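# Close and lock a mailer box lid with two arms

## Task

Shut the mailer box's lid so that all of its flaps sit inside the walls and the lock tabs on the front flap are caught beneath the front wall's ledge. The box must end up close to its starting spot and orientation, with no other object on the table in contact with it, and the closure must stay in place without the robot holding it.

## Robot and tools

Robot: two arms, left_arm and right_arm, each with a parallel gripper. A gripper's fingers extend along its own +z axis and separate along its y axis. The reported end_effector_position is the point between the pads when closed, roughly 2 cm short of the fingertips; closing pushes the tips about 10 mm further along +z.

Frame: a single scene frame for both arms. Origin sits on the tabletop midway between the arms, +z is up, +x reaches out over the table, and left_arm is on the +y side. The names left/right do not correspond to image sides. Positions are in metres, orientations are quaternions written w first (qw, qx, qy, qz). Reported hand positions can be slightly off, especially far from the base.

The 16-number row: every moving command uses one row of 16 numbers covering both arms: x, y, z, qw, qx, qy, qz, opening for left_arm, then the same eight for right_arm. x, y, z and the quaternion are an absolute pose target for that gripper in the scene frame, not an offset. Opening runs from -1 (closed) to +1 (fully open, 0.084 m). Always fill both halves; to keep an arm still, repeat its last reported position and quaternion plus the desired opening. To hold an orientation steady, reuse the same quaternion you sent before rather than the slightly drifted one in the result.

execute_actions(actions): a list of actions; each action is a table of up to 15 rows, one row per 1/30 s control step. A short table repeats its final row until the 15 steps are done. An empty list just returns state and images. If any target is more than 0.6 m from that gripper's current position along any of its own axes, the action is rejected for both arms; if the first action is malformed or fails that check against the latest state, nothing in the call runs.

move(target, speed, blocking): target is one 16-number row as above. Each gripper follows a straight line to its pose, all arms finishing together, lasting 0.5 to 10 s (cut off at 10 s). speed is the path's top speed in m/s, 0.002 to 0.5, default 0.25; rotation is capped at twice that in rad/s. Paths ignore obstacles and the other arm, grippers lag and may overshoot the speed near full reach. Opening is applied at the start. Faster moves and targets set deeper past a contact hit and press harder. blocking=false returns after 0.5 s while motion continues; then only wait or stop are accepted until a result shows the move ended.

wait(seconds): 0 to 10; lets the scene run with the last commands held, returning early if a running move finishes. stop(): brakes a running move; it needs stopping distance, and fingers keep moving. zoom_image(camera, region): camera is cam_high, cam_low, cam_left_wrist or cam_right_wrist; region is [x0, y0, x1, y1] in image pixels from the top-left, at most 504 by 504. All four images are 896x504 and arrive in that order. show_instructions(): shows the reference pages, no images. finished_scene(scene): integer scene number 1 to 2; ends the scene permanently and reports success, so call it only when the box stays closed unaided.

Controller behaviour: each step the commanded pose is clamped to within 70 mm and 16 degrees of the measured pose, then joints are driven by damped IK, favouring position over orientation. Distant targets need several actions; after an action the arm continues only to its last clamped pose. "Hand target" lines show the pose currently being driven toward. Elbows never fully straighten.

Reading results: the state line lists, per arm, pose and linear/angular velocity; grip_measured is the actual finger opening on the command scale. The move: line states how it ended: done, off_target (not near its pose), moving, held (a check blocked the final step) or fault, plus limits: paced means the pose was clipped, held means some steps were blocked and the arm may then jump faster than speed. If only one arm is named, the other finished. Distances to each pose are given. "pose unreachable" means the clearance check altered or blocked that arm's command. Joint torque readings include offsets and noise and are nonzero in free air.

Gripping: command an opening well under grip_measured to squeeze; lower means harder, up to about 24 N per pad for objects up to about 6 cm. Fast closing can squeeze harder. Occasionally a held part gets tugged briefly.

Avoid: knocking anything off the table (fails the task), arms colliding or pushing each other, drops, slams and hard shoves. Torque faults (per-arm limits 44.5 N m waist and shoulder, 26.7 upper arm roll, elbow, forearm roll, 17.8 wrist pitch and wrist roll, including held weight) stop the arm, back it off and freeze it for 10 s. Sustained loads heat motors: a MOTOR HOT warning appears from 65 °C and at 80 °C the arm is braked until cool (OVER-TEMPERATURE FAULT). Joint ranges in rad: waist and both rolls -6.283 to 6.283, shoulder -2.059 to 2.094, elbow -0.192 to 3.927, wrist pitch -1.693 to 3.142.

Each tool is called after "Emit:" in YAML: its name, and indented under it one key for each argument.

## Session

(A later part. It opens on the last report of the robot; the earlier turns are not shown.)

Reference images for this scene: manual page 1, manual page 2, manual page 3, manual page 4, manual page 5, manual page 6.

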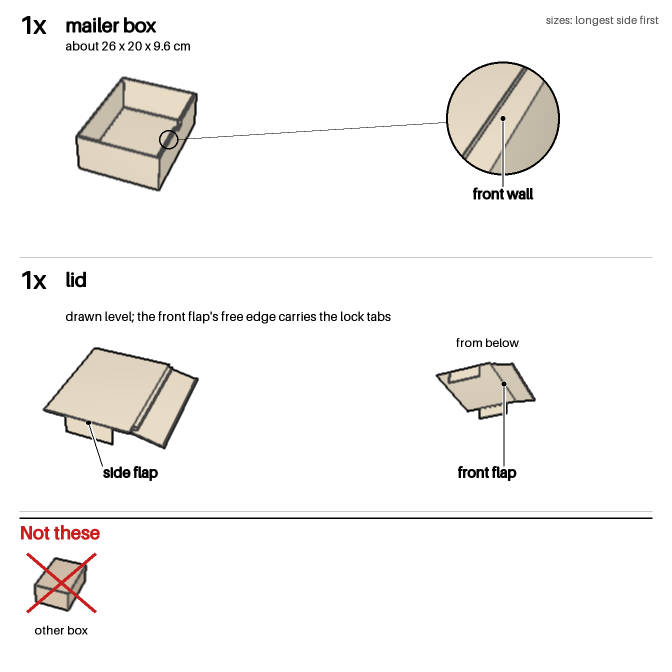

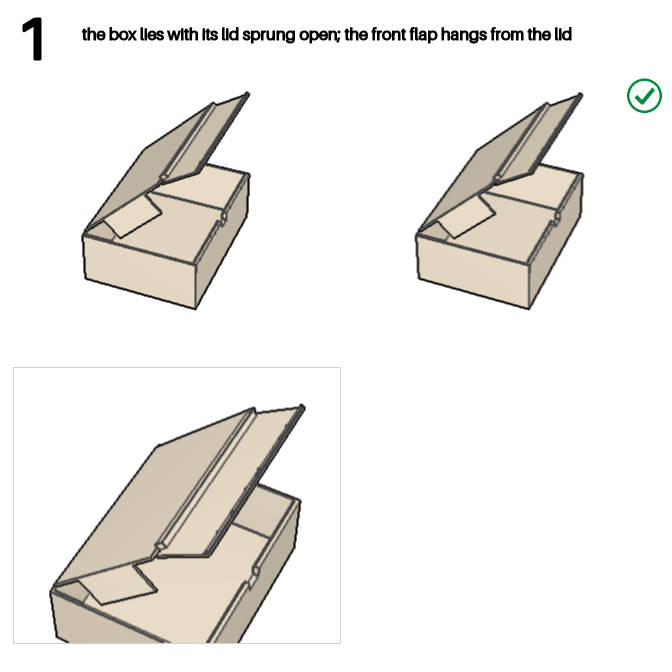

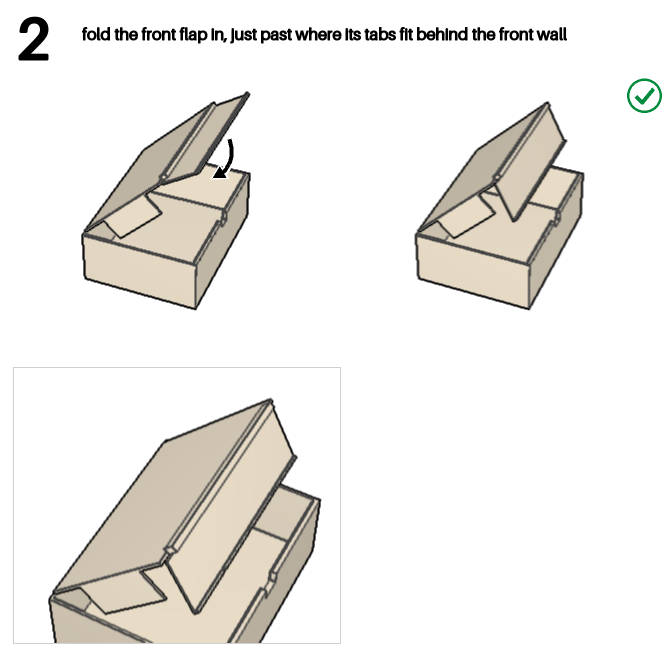

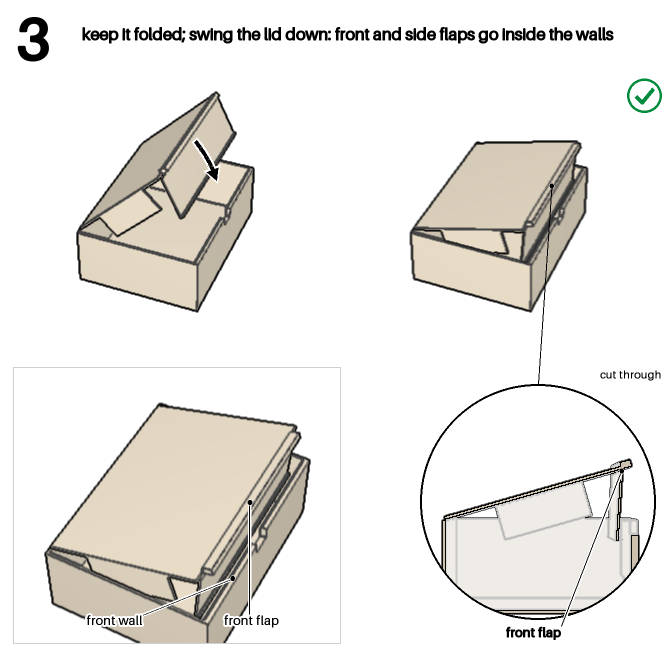

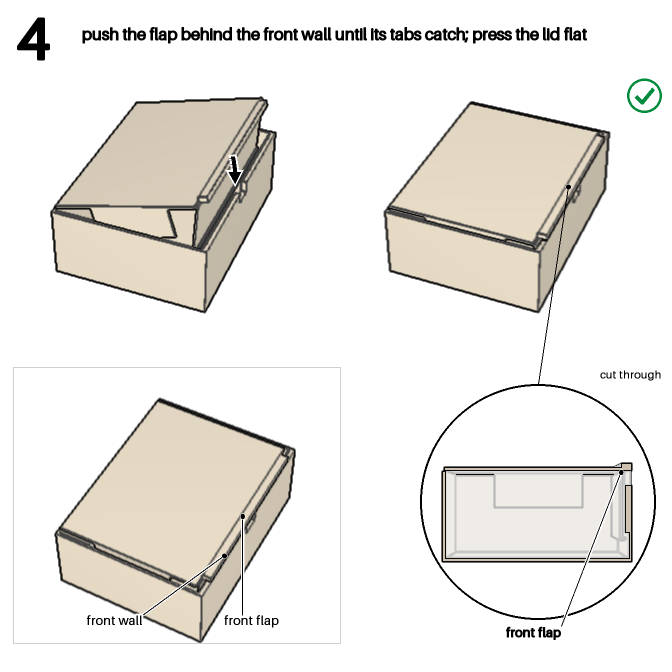

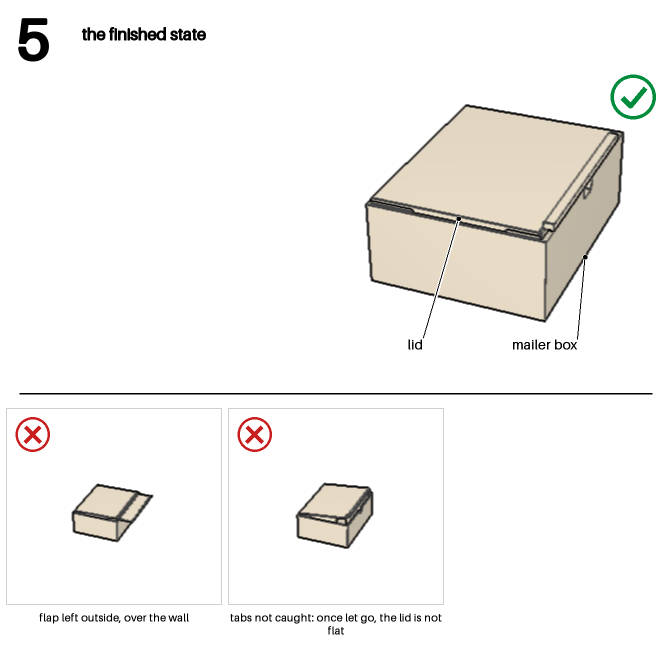

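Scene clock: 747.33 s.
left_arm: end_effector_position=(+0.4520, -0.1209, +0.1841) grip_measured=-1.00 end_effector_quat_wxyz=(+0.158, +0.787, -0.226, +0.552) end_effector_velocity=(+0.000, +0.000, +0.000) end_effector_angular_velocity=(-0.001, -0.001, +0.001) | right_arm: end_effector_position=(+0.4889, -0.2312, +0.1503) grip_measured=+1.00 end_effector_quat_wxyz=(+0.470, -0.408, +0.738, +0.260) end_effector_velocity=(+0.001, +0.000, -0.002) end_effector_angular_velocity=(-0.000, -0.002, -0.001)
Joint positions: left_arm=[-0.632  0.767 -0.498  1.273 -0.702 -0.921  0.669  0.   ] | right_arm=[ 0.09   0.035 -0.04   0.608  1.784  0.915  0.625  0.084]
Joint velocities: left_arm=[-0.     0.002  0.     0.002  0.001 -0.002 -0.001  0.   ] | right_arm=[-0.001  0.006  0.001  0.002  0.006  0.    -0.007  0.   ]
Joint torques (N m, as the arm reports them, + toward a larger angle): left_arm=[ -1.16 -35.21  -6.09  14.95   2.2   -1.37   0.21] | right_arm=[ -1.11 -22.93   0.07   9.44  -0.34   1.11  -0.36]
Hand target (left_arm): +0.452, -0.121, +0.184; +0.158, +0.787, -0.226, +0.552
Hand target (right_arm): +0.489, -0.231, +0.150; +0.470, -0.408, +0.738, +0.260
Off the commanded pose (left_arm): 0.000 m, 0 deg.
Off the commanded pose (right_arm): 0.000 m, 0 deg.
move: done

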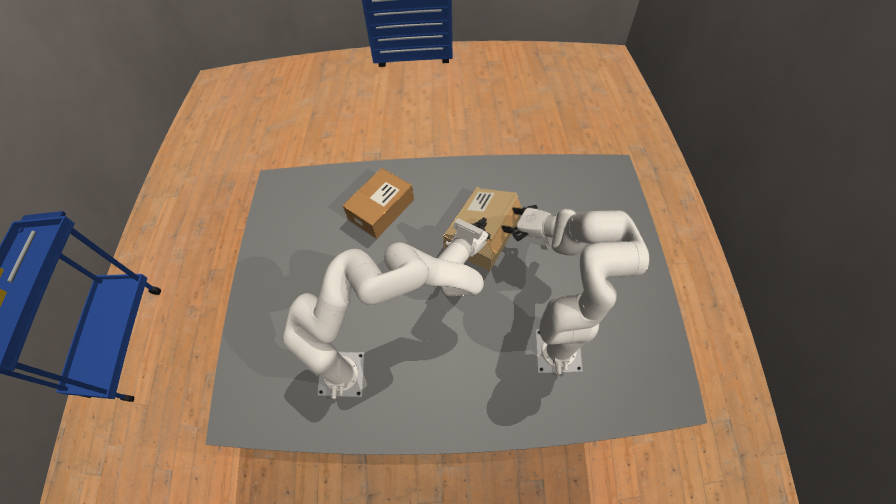

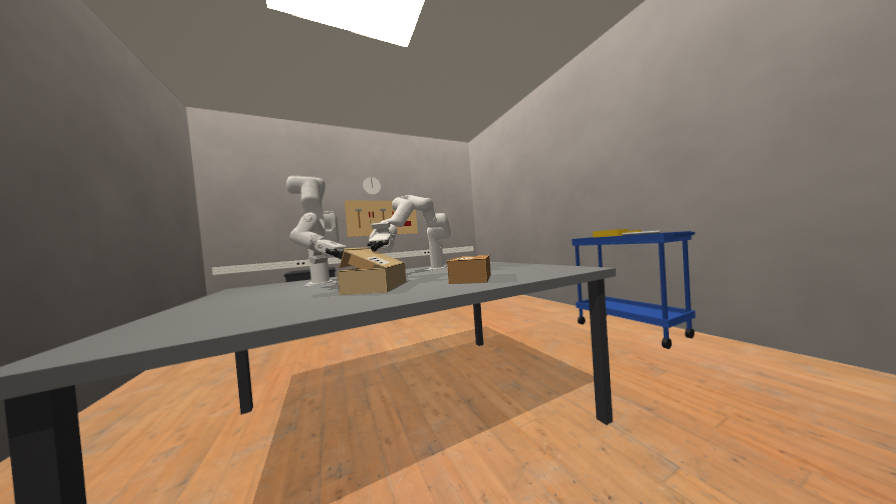

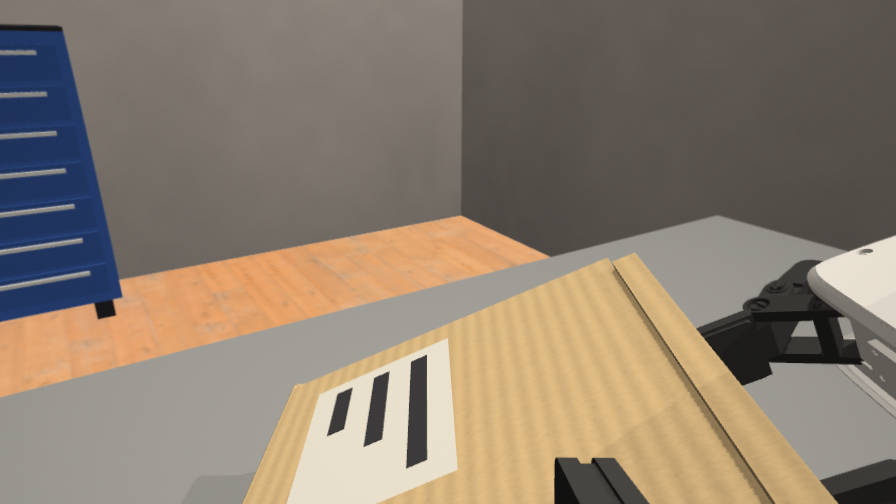

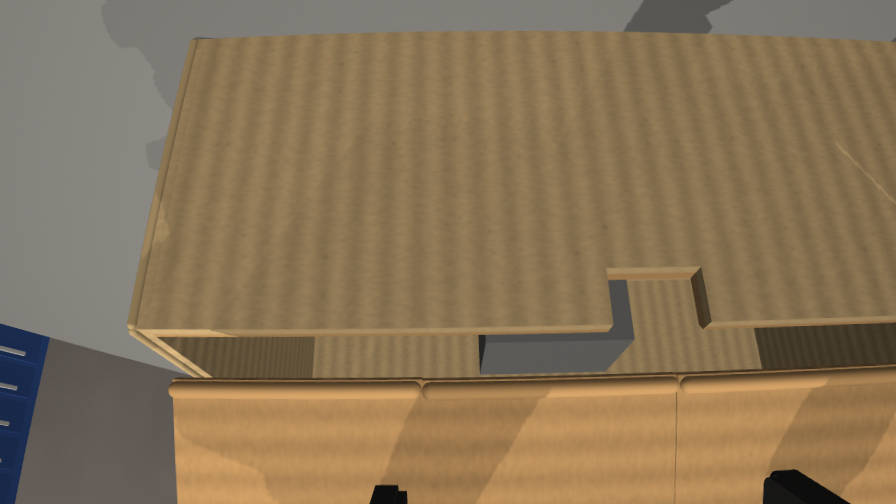

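Emit:
move:
  target: [0.451,-0.122,0.177,0.158,0.787,-0.226,0.552,-1,0.493,-0.224,0.130,-0.470,0.408,-0.737,-0.260,1]
  speed: 0.015

Scene clock: 754.80 s.
left_arm: end_effector_position=(+0.4510, -0.1220, +0.1771) grip_measured=-1.00 end_effector_quat_wxyz=(+0.158, +0.787, -0.226, +0.552) end_effector_velocity=(-0.001, -0.001, -0.001) end_effector_angular_velocity=(-0.000, -0.000, -0.001) | right_arm: end_effector_position=(+0.4929, -0.2241, +0.1302) grip_measured=+1.00 end_effector_quat_wxyz=(+0.470, -0.408, +0.738, +0.260) end_effector_velocity=(+0.001, +0.001, -0.001) end_effector_angular_velocity=(+0.001, -0.002, +0.000)
Joint positions: left_arm=[-0.636  0.785 -0.496  1.278 -0.691 -0.932  0.661  0.   ] | right_arm=[ 0.099  0.107 -0.031  0.63   1.84   0.92   0.561  0.084]
Joint velocities: left_arm=[-0.002  0.002  0.     0.001  0.001 -0.001 -0.001  0.   ] | right_arm=[ 0.002  0.007  0.001  0.003  0.007  0.001 -0.007  0.   ]
Joint torques (N m, as the arm reports them, + toward a larger angle): left_arm=[ -1.47 -35.31  -6.19  14.77   2.23  -1.23   0.2 ] | right_arm=[ -0.88 -24.52   0.24   9.14  -0.49   1.19  -0.26]
Hand target (left_arm): +0.451, -0.122, +0.177; +0.158, +0.787, -0.226, +0.552
Hand target (right_arm): +0.493, -0.224, +0.130; +0.470, -0.408, +0.738, +0.260
Off the commanded pose (left_arm): 0.000 m, 0 deg.
Off the commanded pose (right_arm): 0.000 m, 0 deg.
move: done

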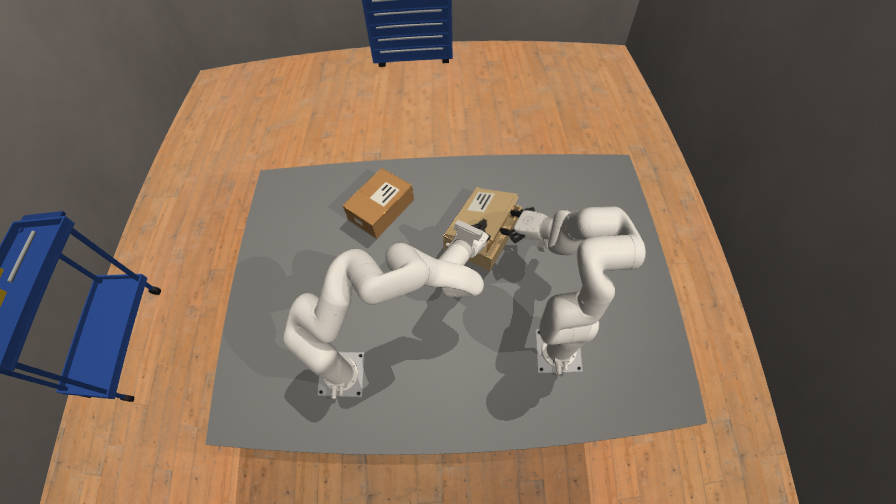

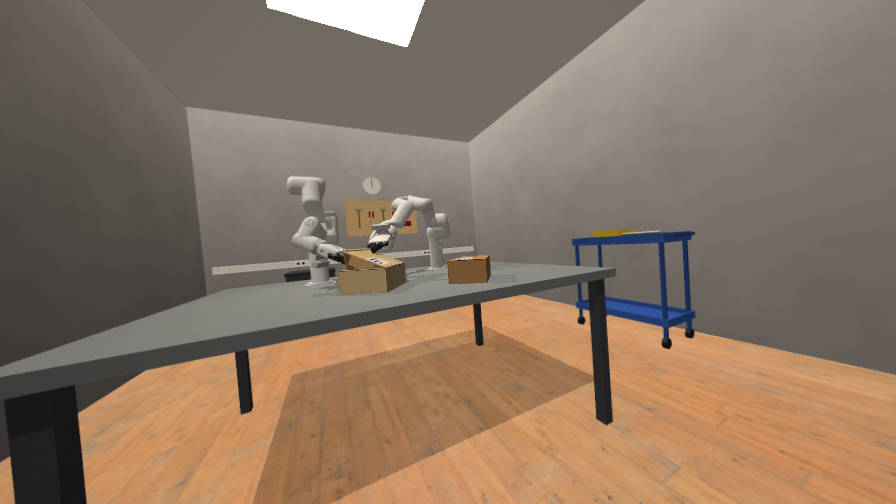

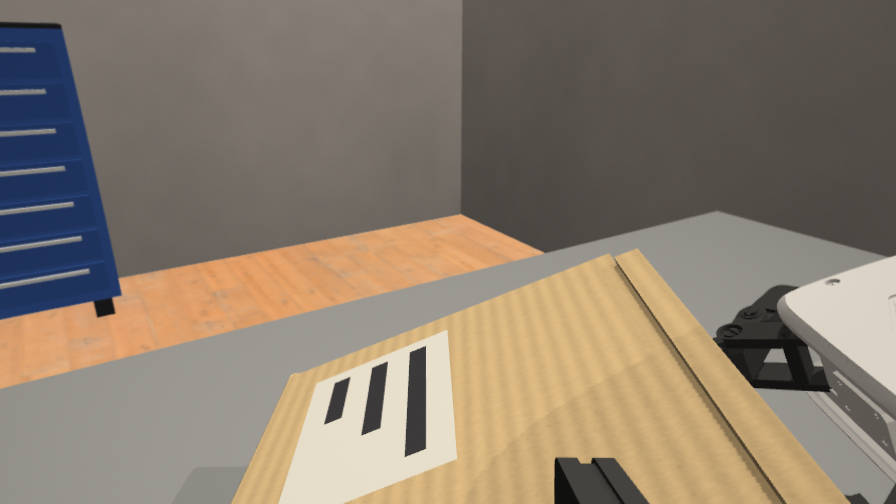

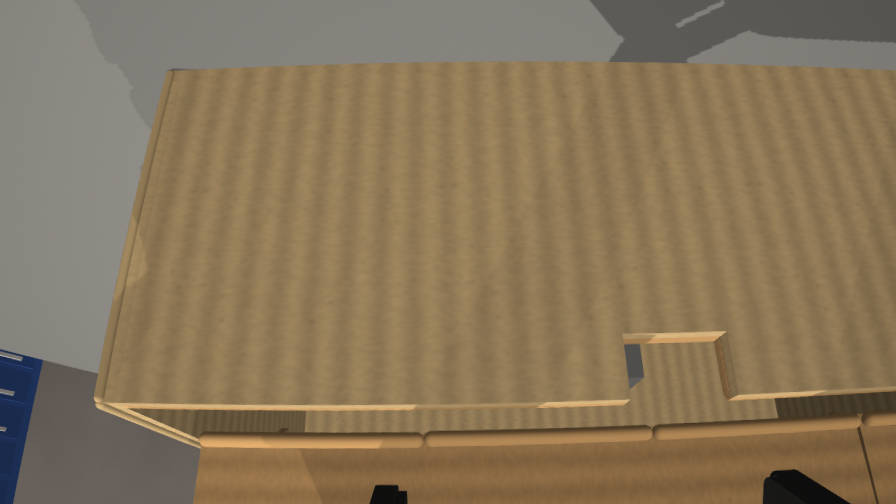

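Emit:
move:
  target: [0.449,-0.124,0.167,0.158,0.787,-0.226,0.552,-1,0.495,-0.222,0.126,-0.470,0.408,-0.737,-0.260,1]
  speed: 0.01

Emit:
move:
  target: [0.447,-0.128,0.156,0.158,0.787,-0.226,0.552,-1,0.492,-0.226,0.124,-0.470,0.408,-0.737,-0.260,1]
  speed: 0.01

Scene clock: 762.70 s.
left_arm: end_effector_position=(+0.4490, -0.1239, +0.1673) grip_measured=-1.00 end_effector_quat_wxyz=(+0.158, +0.787, -0.226, +0.552) end_effector_velocity=(+0.000, +0.000, -0.002) end_effector_angular_velocity=(-0.001, -0.001, +0.002) | right_arm: end_effector_position=(+0.4949, -0.2221, +0.1260) grip_measured=+1.00 end_effector_quat_wxyz=(+0.470, -0.408, +0.738, +0.260) end_effector_velocity=(+0.000, +0.001, -0.001) end_effector_angular_velocity=(-0.000, -0.000, +0.002)
Joint positions: left_arm=[-0.643  0.812 -0.494  1.286 -0.677 -0.949  0.651  0.   ] | right_arm=[ 0.101  0.125 -0.028  0.639  1.852  0.92   0.549  0.084]
Joint velocities: left_arm=[-0.     0.006  0.     0.002  0.002 -0.005 -0.002  0.   ] | right_arm=[ 0.001  0.003  0.002  0.002  0.002 -0.    -0.003  0.   ]
Joint torques (N m, as the arm reports them, + toward a larger angle): left_arm=[ -1.3  -33.86  -6.1   13.23   1.93  -0.76   0.06] | right_arm=[ -0.84 -25.66   0.42   9.54  -0.4    1.51  -0.45]
Hand target (left_arm): +0.449, -0.124, +0.167; +0.158, +0.787, -0.226, +0.552
Hand target (right_arm): +0.495, -0.222, +0.126; +0.470, -0.408, +0.738, +0.260
Off the commanded pose (left_arm): 0.000 m, 0 deg.
Off the commanded pose (right_arm): 0.000 m, 0 deg.
move: done

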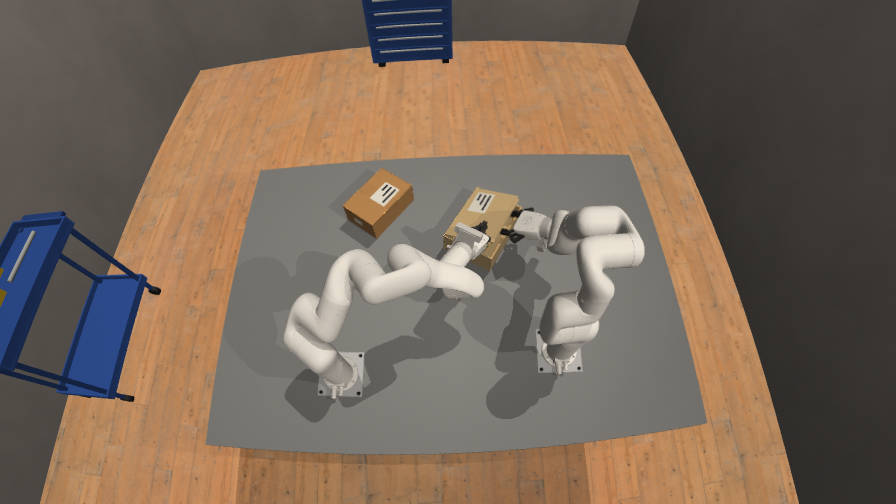

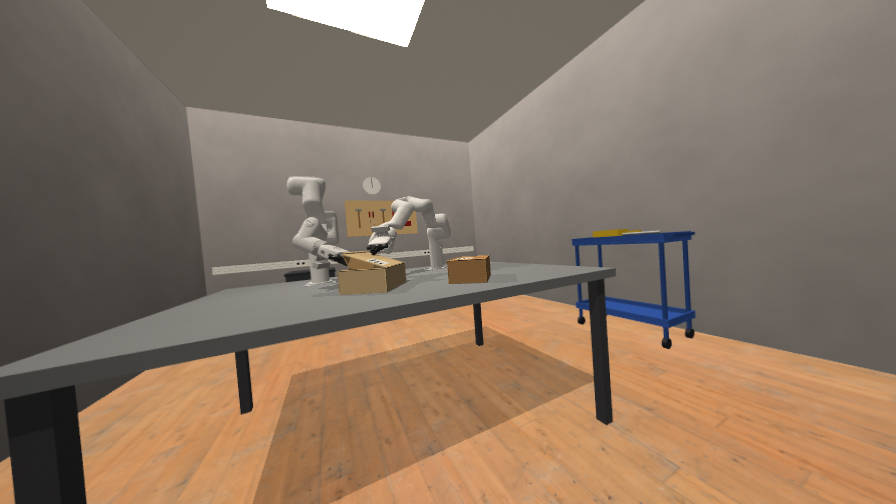

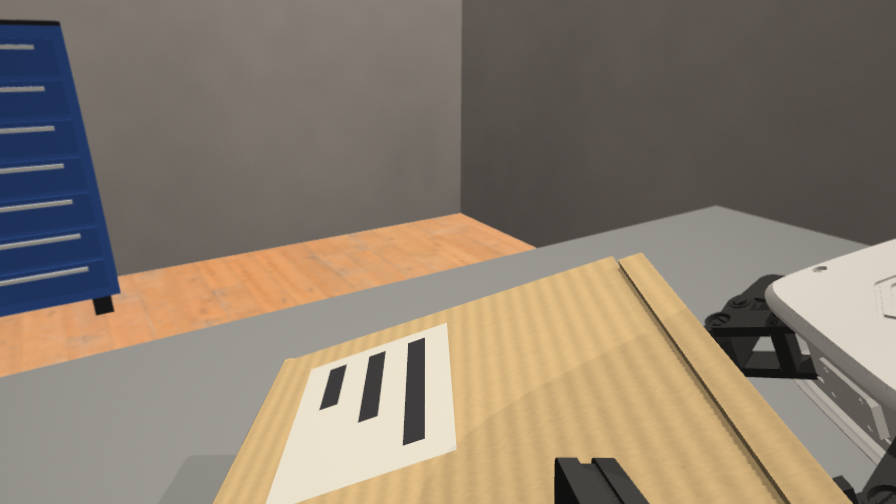

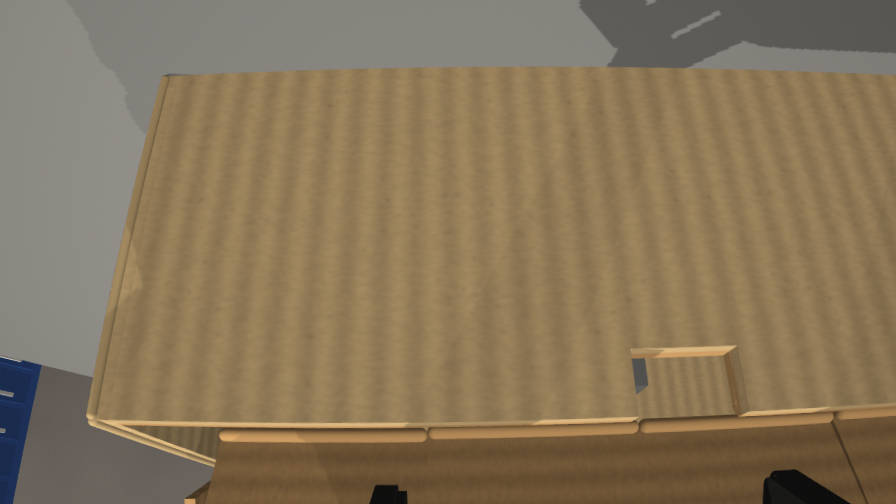

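Scene clock: 764.13 s.
left_arm: end_effector_position=(+0.4473, -0.1277, +0.1566) grip_measured=-1.00 end_effector_quat_wxyz=(+0.158, +0.787, -0.226, +0.552) end_effector_velocity=(-0.001, -0.002, -0.002) end_effector_angular_velocity=(-0.000, +0.000, -0.002) | right_arm: end_effector_position=(+0.4919, -0.2260, +0.1238) grip_measured=+1.00 end_effector_quat_wxyz=(+0.470, -0.408, +0.738, +0.260) end_effector_velocity=(+0.000, -0.002, +0.000) end_effector_angular_velocity=(-0.001, -0.001, -0.002)
Joint positions: left_arm=[-0.655  0.845 -0.489  1.305 -0.668 -0.964  0.645  0.   ] | right_arm=[ 0.095  0.124 -0.034  0.629  1.846  0.928  0.541  0.084]
Joint velocities: left_arm=[-0.004  0.006  0.001  0.004  0.002 -0.002 -0.001  0.   ] | right_arm=[-0.002 -0.001 -0.002 -0.001 -0.001  0.001 -0.001  0.   ]
Joint torques (N m, as the arm reports them, + toward a larger angle): left_arm=[ -1.83 -32.28  -7.23  12.     2.12   0.14   0.12] | right_arm=[ -0.65 -27.24   0.92  10.24  -0.28   1.95  -0.57]
Hand target (left_arm): +0.447, -0.128, +0.156; +0.158, +0.787, -0.226, +0.552
Hand target (right_arm): +0.492, -0.226, +0.124; +0.470, -0.408, +0.738, +0.260
Off the commanded pose (left_arm): 0.001 m, 0 deg.
Off the commanded pose (right_arm): 0.000 m, 0 deg.
move: done

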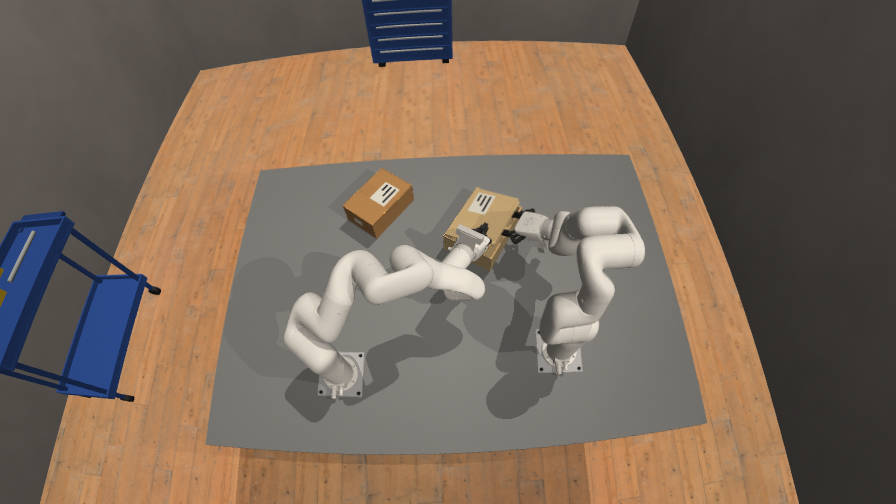

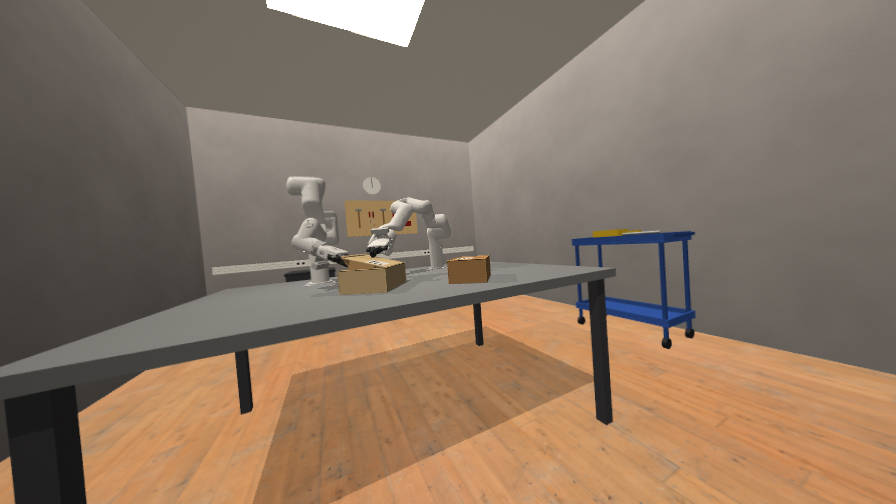

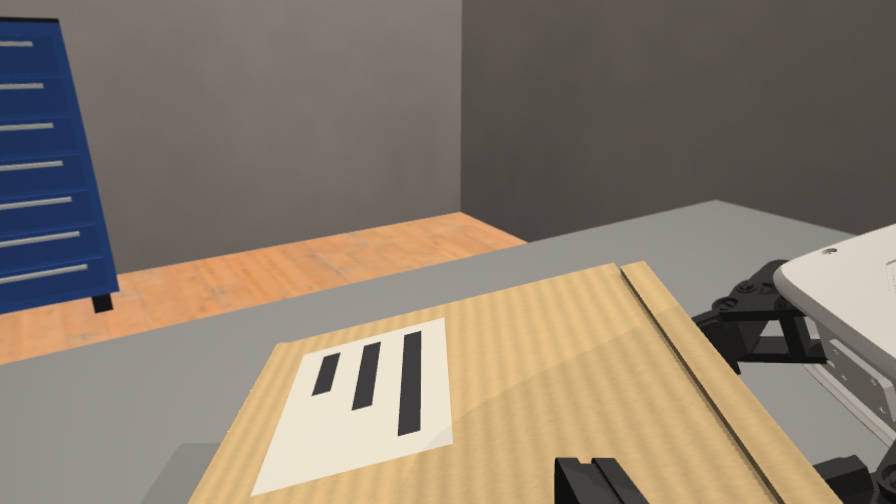

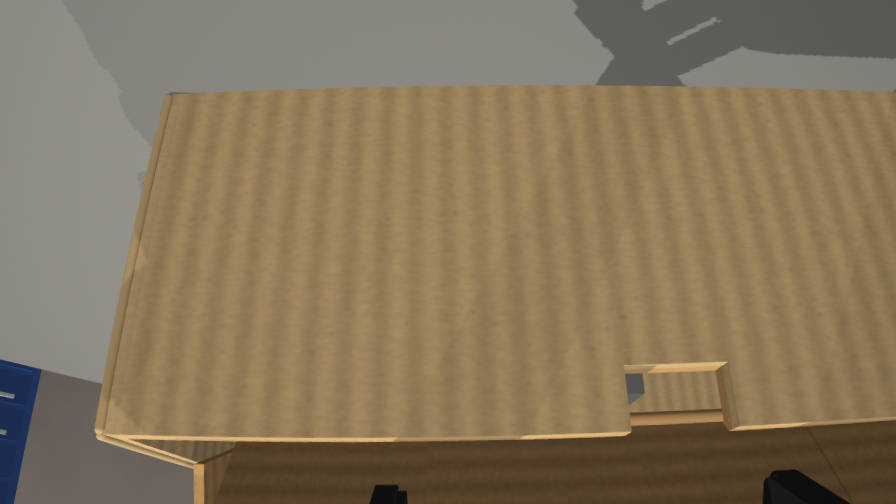

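Tips are inside, closer to the wall. Withdraw right and close.

Emit:
move:
  target: [0.447,-0.128,0.152,0.158,0.787,-0.226,0.552,-1,0.468,-0.264,0.140,-0.470,0.408,-0.737,-0.260,1]
  speed: 0.03

Emit:
move:
  target: [0.446,-0.130,0.120,0.158,0.787,-0.226,0.552,-1,0.468,-0.264,0.145,-0.470,0.408,-0.737,-0.260,1]
  speed: 0.015

Emit:
move:
  target: [0.446,-0.130,0.128,0.158,0.787,-0.226,0.552,-1,0.468,-0.264,0.145,-0.470,0.408,-0.737,-0.260,1]
  speed: 0.01

Scene clock: 775.07 s.
left_arm: end_effector_position=(+0.4470, -0.1280, +0.1520) grip_measured=-1.00 end_effector_quat_wxyz=(+0.158, +0.787, -0.226, +0.552) end_effector_velocity=(+0.000, +0.000, -0.000) end_effector_angular_velocity=(-0.000, -0.000, +0.000) | right_arm: end_effector_position=(+0.4681, -0.2635, +0.1399) grip_measured=+1.00 end_effector_quat_wxyz=(+0.471, -0.408, +0.738, +0.260) end_effector_velocity=(-0.001, -0.002, +0.001) end_effector_angular_velocity=(+0.000, +0.001, -0.000)
Joint positions: left_arm=[-0.656  0.856 -0.487  1.308 -0.66  -0.97   0.64   0.   ] | right_arm=[ 0.032  0.015 -0.095  0.547  1.711  0.981  0.587  0.084]
Joint velocities: left_arm=[ 0.001  0.001 -0.     0.     0.001 -0.    -0.     0.   ] | right_arm=[-0.003 -0.005 -0.004 -0.003 -0.008  0.002  0.005 -0.   ]
Joint torques (N m, as the arm reports them, + toward a larger angle): left_arm=[ -0.97 -36.19  -6.17  14.16   2.16  -1.46   0.09] | right_arm=[ -1.3  -21.47  -0.27   9.2   -0.27   1.08  -0.42]
Hand target (left_arm): +0.447, -0.128, +0.152; +0.158, +0.787, -0.226, +0.552
Hand target (right_arm): +0.468, -0.264, +0.140; +0.471, -0.408, +0.738, +0.260
Off the commanded pose (left_arm): 0.000 m, 0 deg.
Off the commanded pose (right_arm): 0.000 m, 0 deg.
move: done

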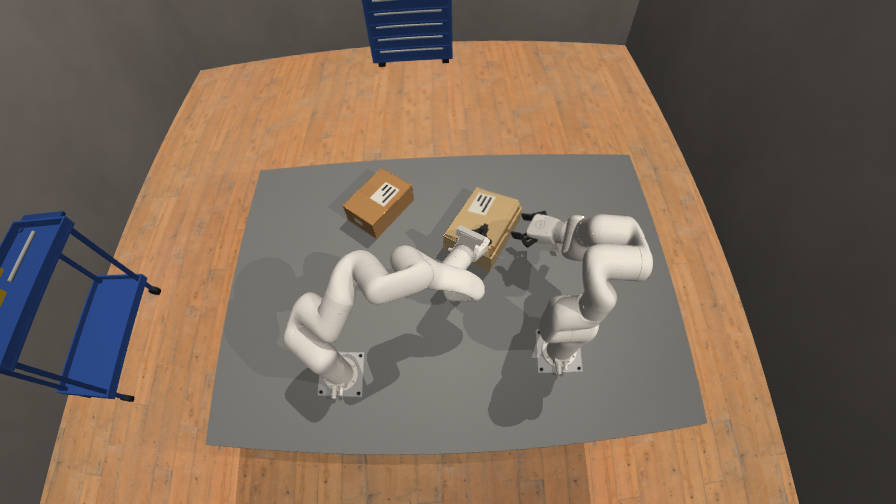

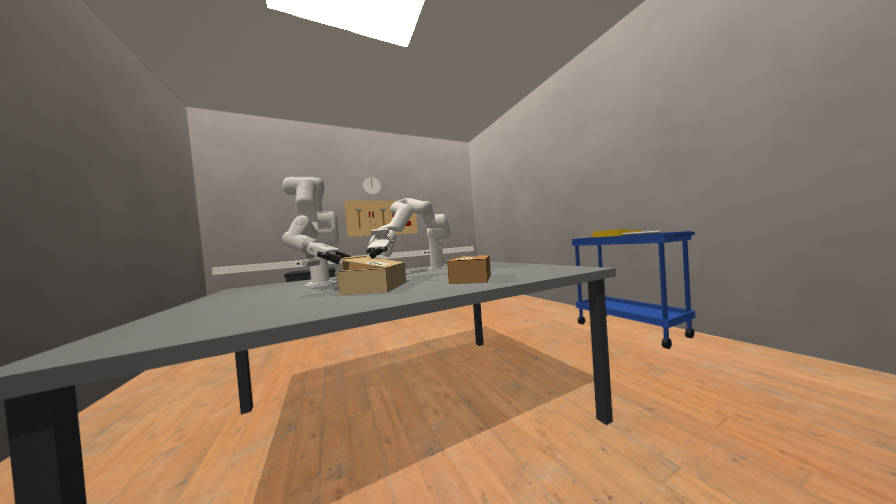

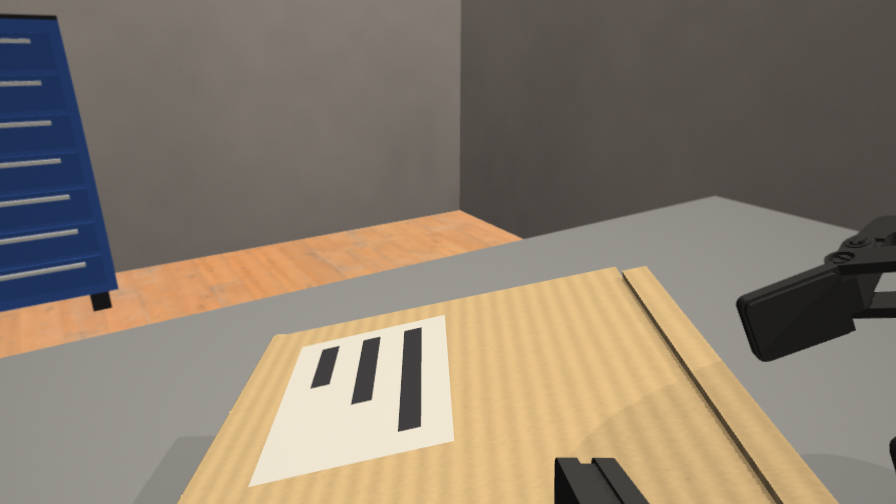

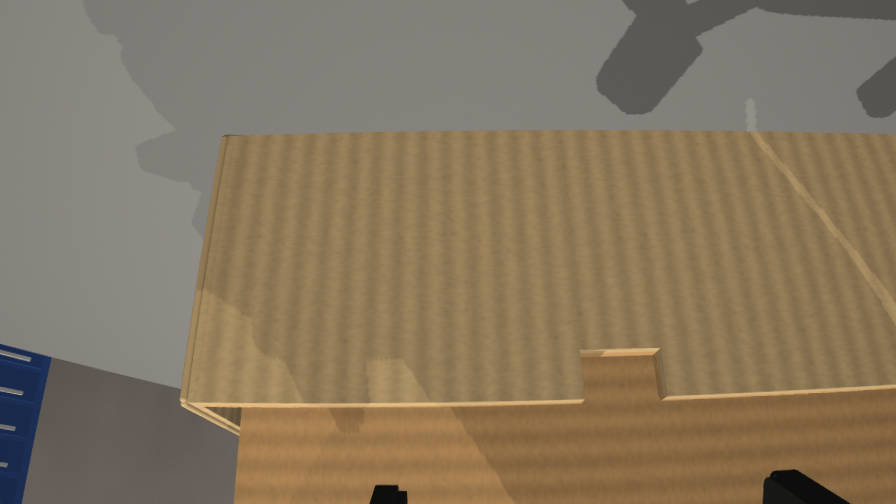

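Scene clock: 777.43 s.
left_arm: end_effector_position=(+0.4461, -0.1300, +0.1208) grip_measured=-1.00 end_effector_quat_wxyz=(+0.158, +0.787, -0.226, +0.552) end_effector_velocity=(+0.000, -0.000, -0.001) end_effector_angular_velocity=(-0.003, -0.004, +0.001) | right_arm: end_effector_position=(+0.4680, -0.2640, +0.1449) grip_measured=+1.00 end_effector_quat_wxyz=(+0.470, -0.408, +0.738, +0.260) end_effector_velocity=(-0.000, +0.001, +0.000) end_effector_angular_velocity=(+0.001, +0.000, +0.002)
Joint positions: left_arm=[-0.668  0.941 -0.473  1.34  -0.61  -1.009  0.607  0.   ] | right_arm=[ 0.032 -0.001 -0.095  0.545  1.7    0.978  0.604  0.084]
Joint velocities: left_arm=[-0.001  0.007  0.001  0.005  0.005 -0.006 -0.003  0.   ] | right_arm=[ 0.001 -0.002 -0.    -0.001 -0.002  0.001  0.002 -0.   ]
Joint torques (N m, as the arm reports them, + toward a larger angle): left_arm=[ -1.42 -35.89  -6.7   13.     2.09  -0.97   0.14] | right_arm=[ -1.19 -21.3   -0.34   9.13  -0.32   1.05  -0.48]
Hand target (left_arm): +0.446, -0.130, +0.120; +0.158, +0.787, -0.226, +0.552
Hand target (right_arm): +0.468, -0.264, +0.145; +0.470, -0.408, +0.738, +0.260
Off the commanded pose (left_arm): 0.001 m, 0 deg.
Off the commanded pose (right_arm): 0.000 m, 0 deg.
move: done

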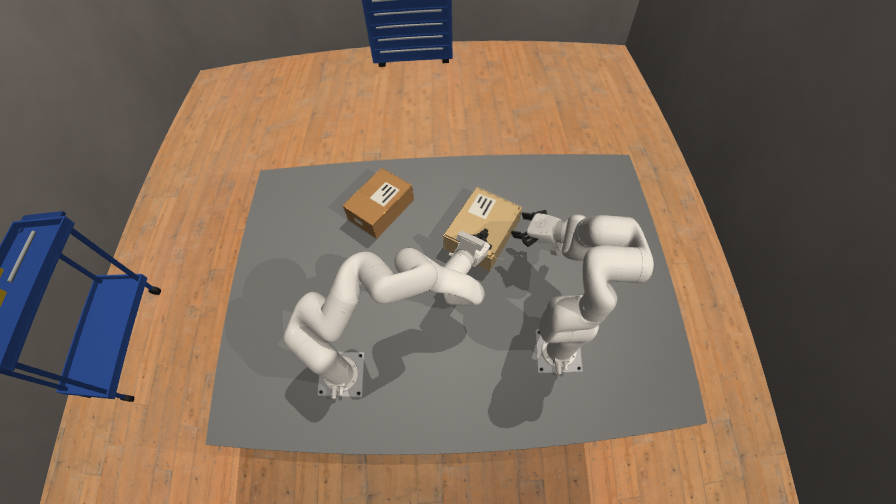

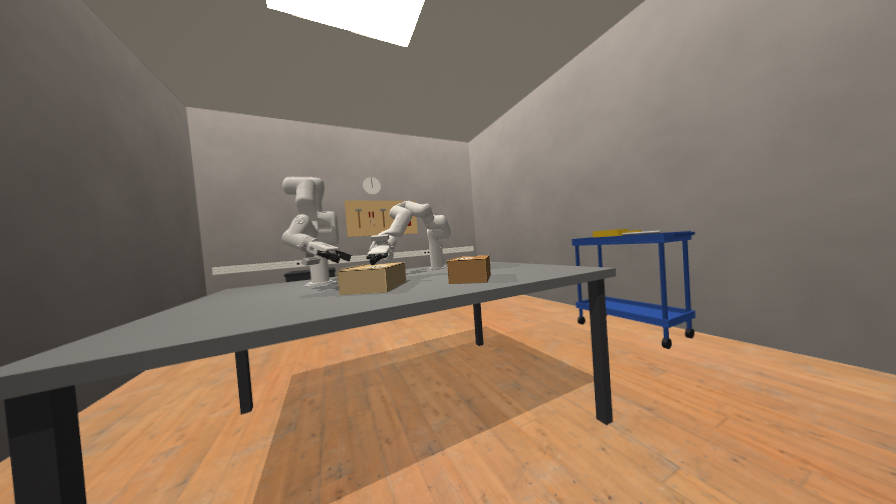

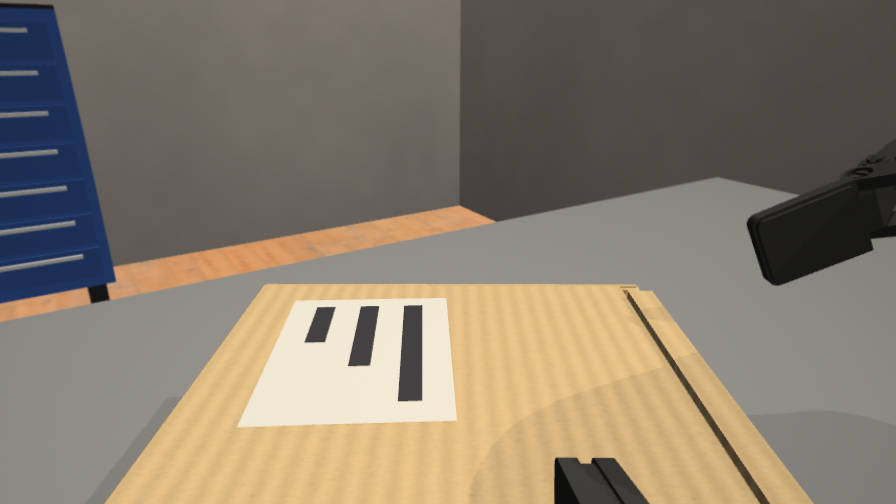

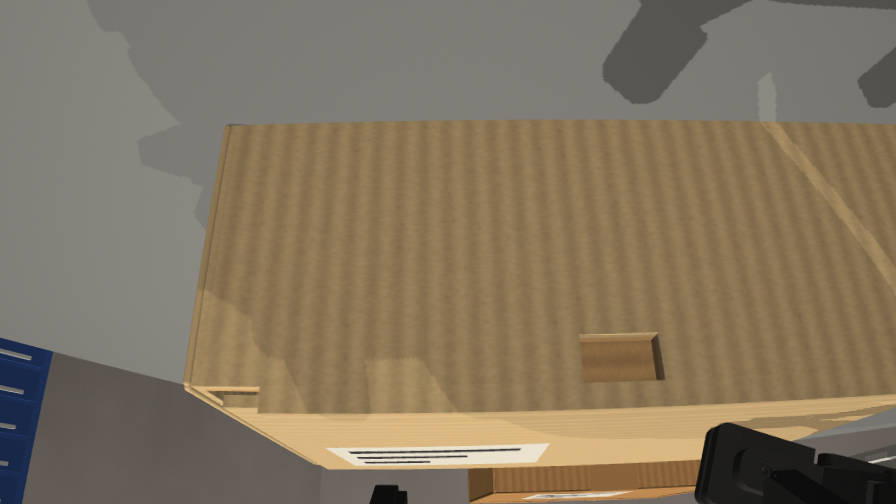

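Scene clock: 778.37 s.
left_arm: end_effector_position=(+0.4460, -0.1300, +0.1278) grip_measured=-1.00 end_effector_quat_wxyz=(+0.158, +0.787, -0.226, +0.552) end_effector_velocity=(+0.001, +0.001, +0.002) end_effector_angular_velocity=(+0.001, +0.000, +0.001) | right_arm: end_effector_position=(+0.4680, -0.2640, +0.1450) grip_measured=+1.00 end_effector_quat_wxyz=(+0.470, -0.408, +0.738, +0.260) end_effector_velocity=(+0.000, +0.000, +0.000) end_effector_angular_velocity=(+0.001, -0.001, -0.000)
Joint positions: left_arm=[-0.667  0.922 -0.476  1.333 -0.622 -1.     0.615  0.   ] | right_arm=[ 0.032 -0.002 -0.095  0.545  1.699  0.978  0.605  0.084]
Joint velocities: left_arm=[ 0.001 -0.006 -0.    -0.003 -0.004  0.003  0.003  0.   ] | right_arm=[ 0.001 -0.    -0.001  0.001  0.001  0.001  0.     0.   ]
Joint torques (N m, as the arm reports them, + toward a larger angle): left_arm=[ -1.16 -36.41  -6.54  13.42   2.2   -1.34   0.15] | right_arm=[ -1.4  -21.15  -0.23   9.19  -0.39   0.95  -0.4 ]
Hand target (left_arm): +0.446, -0.130, +0.128; +0.158, +0.787, -0.226, +0.552
Hand target (right_arm): +0.468, -0.264, +0.145; +0.470, -0.408, +0.738, +0.260
Off the commanded pose (left_arm): 0.000 m, 0 deg.
Off the commanded pose (right_arm): 0.000 m, 0 deg.
move: done

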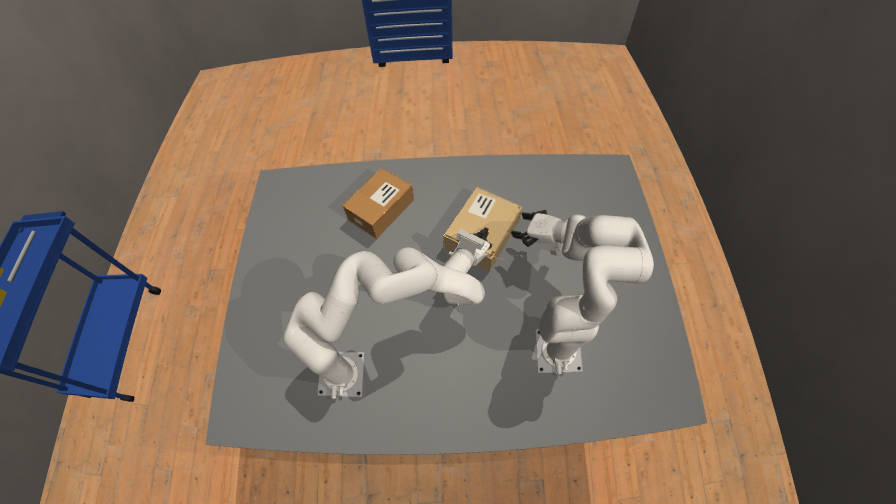

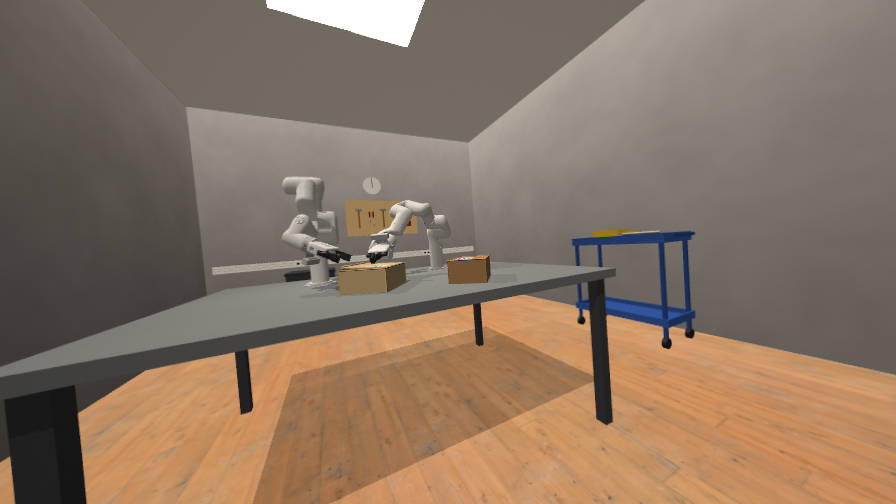

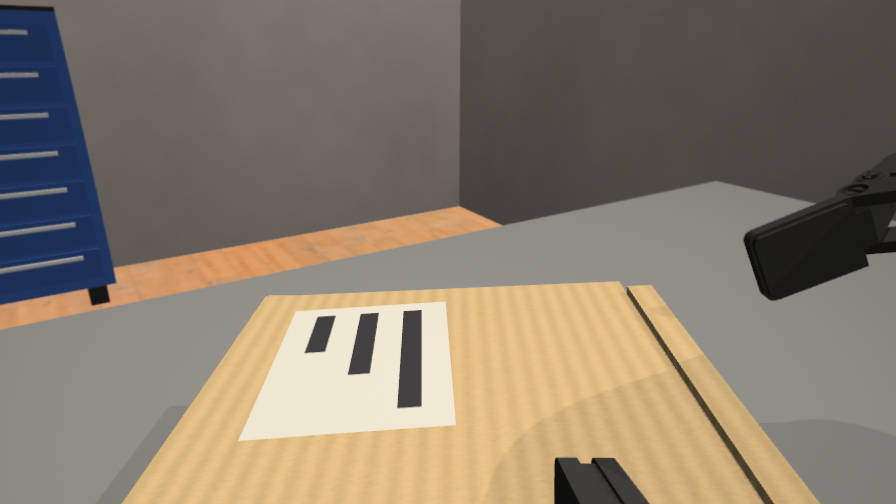

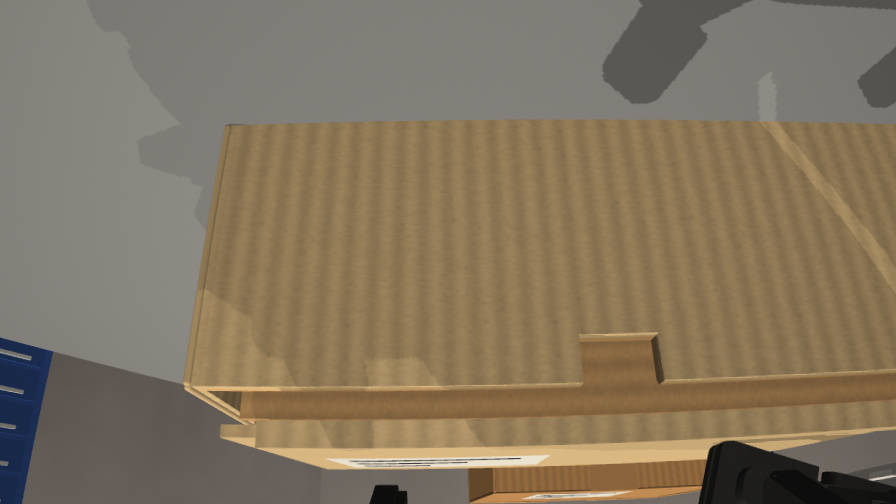

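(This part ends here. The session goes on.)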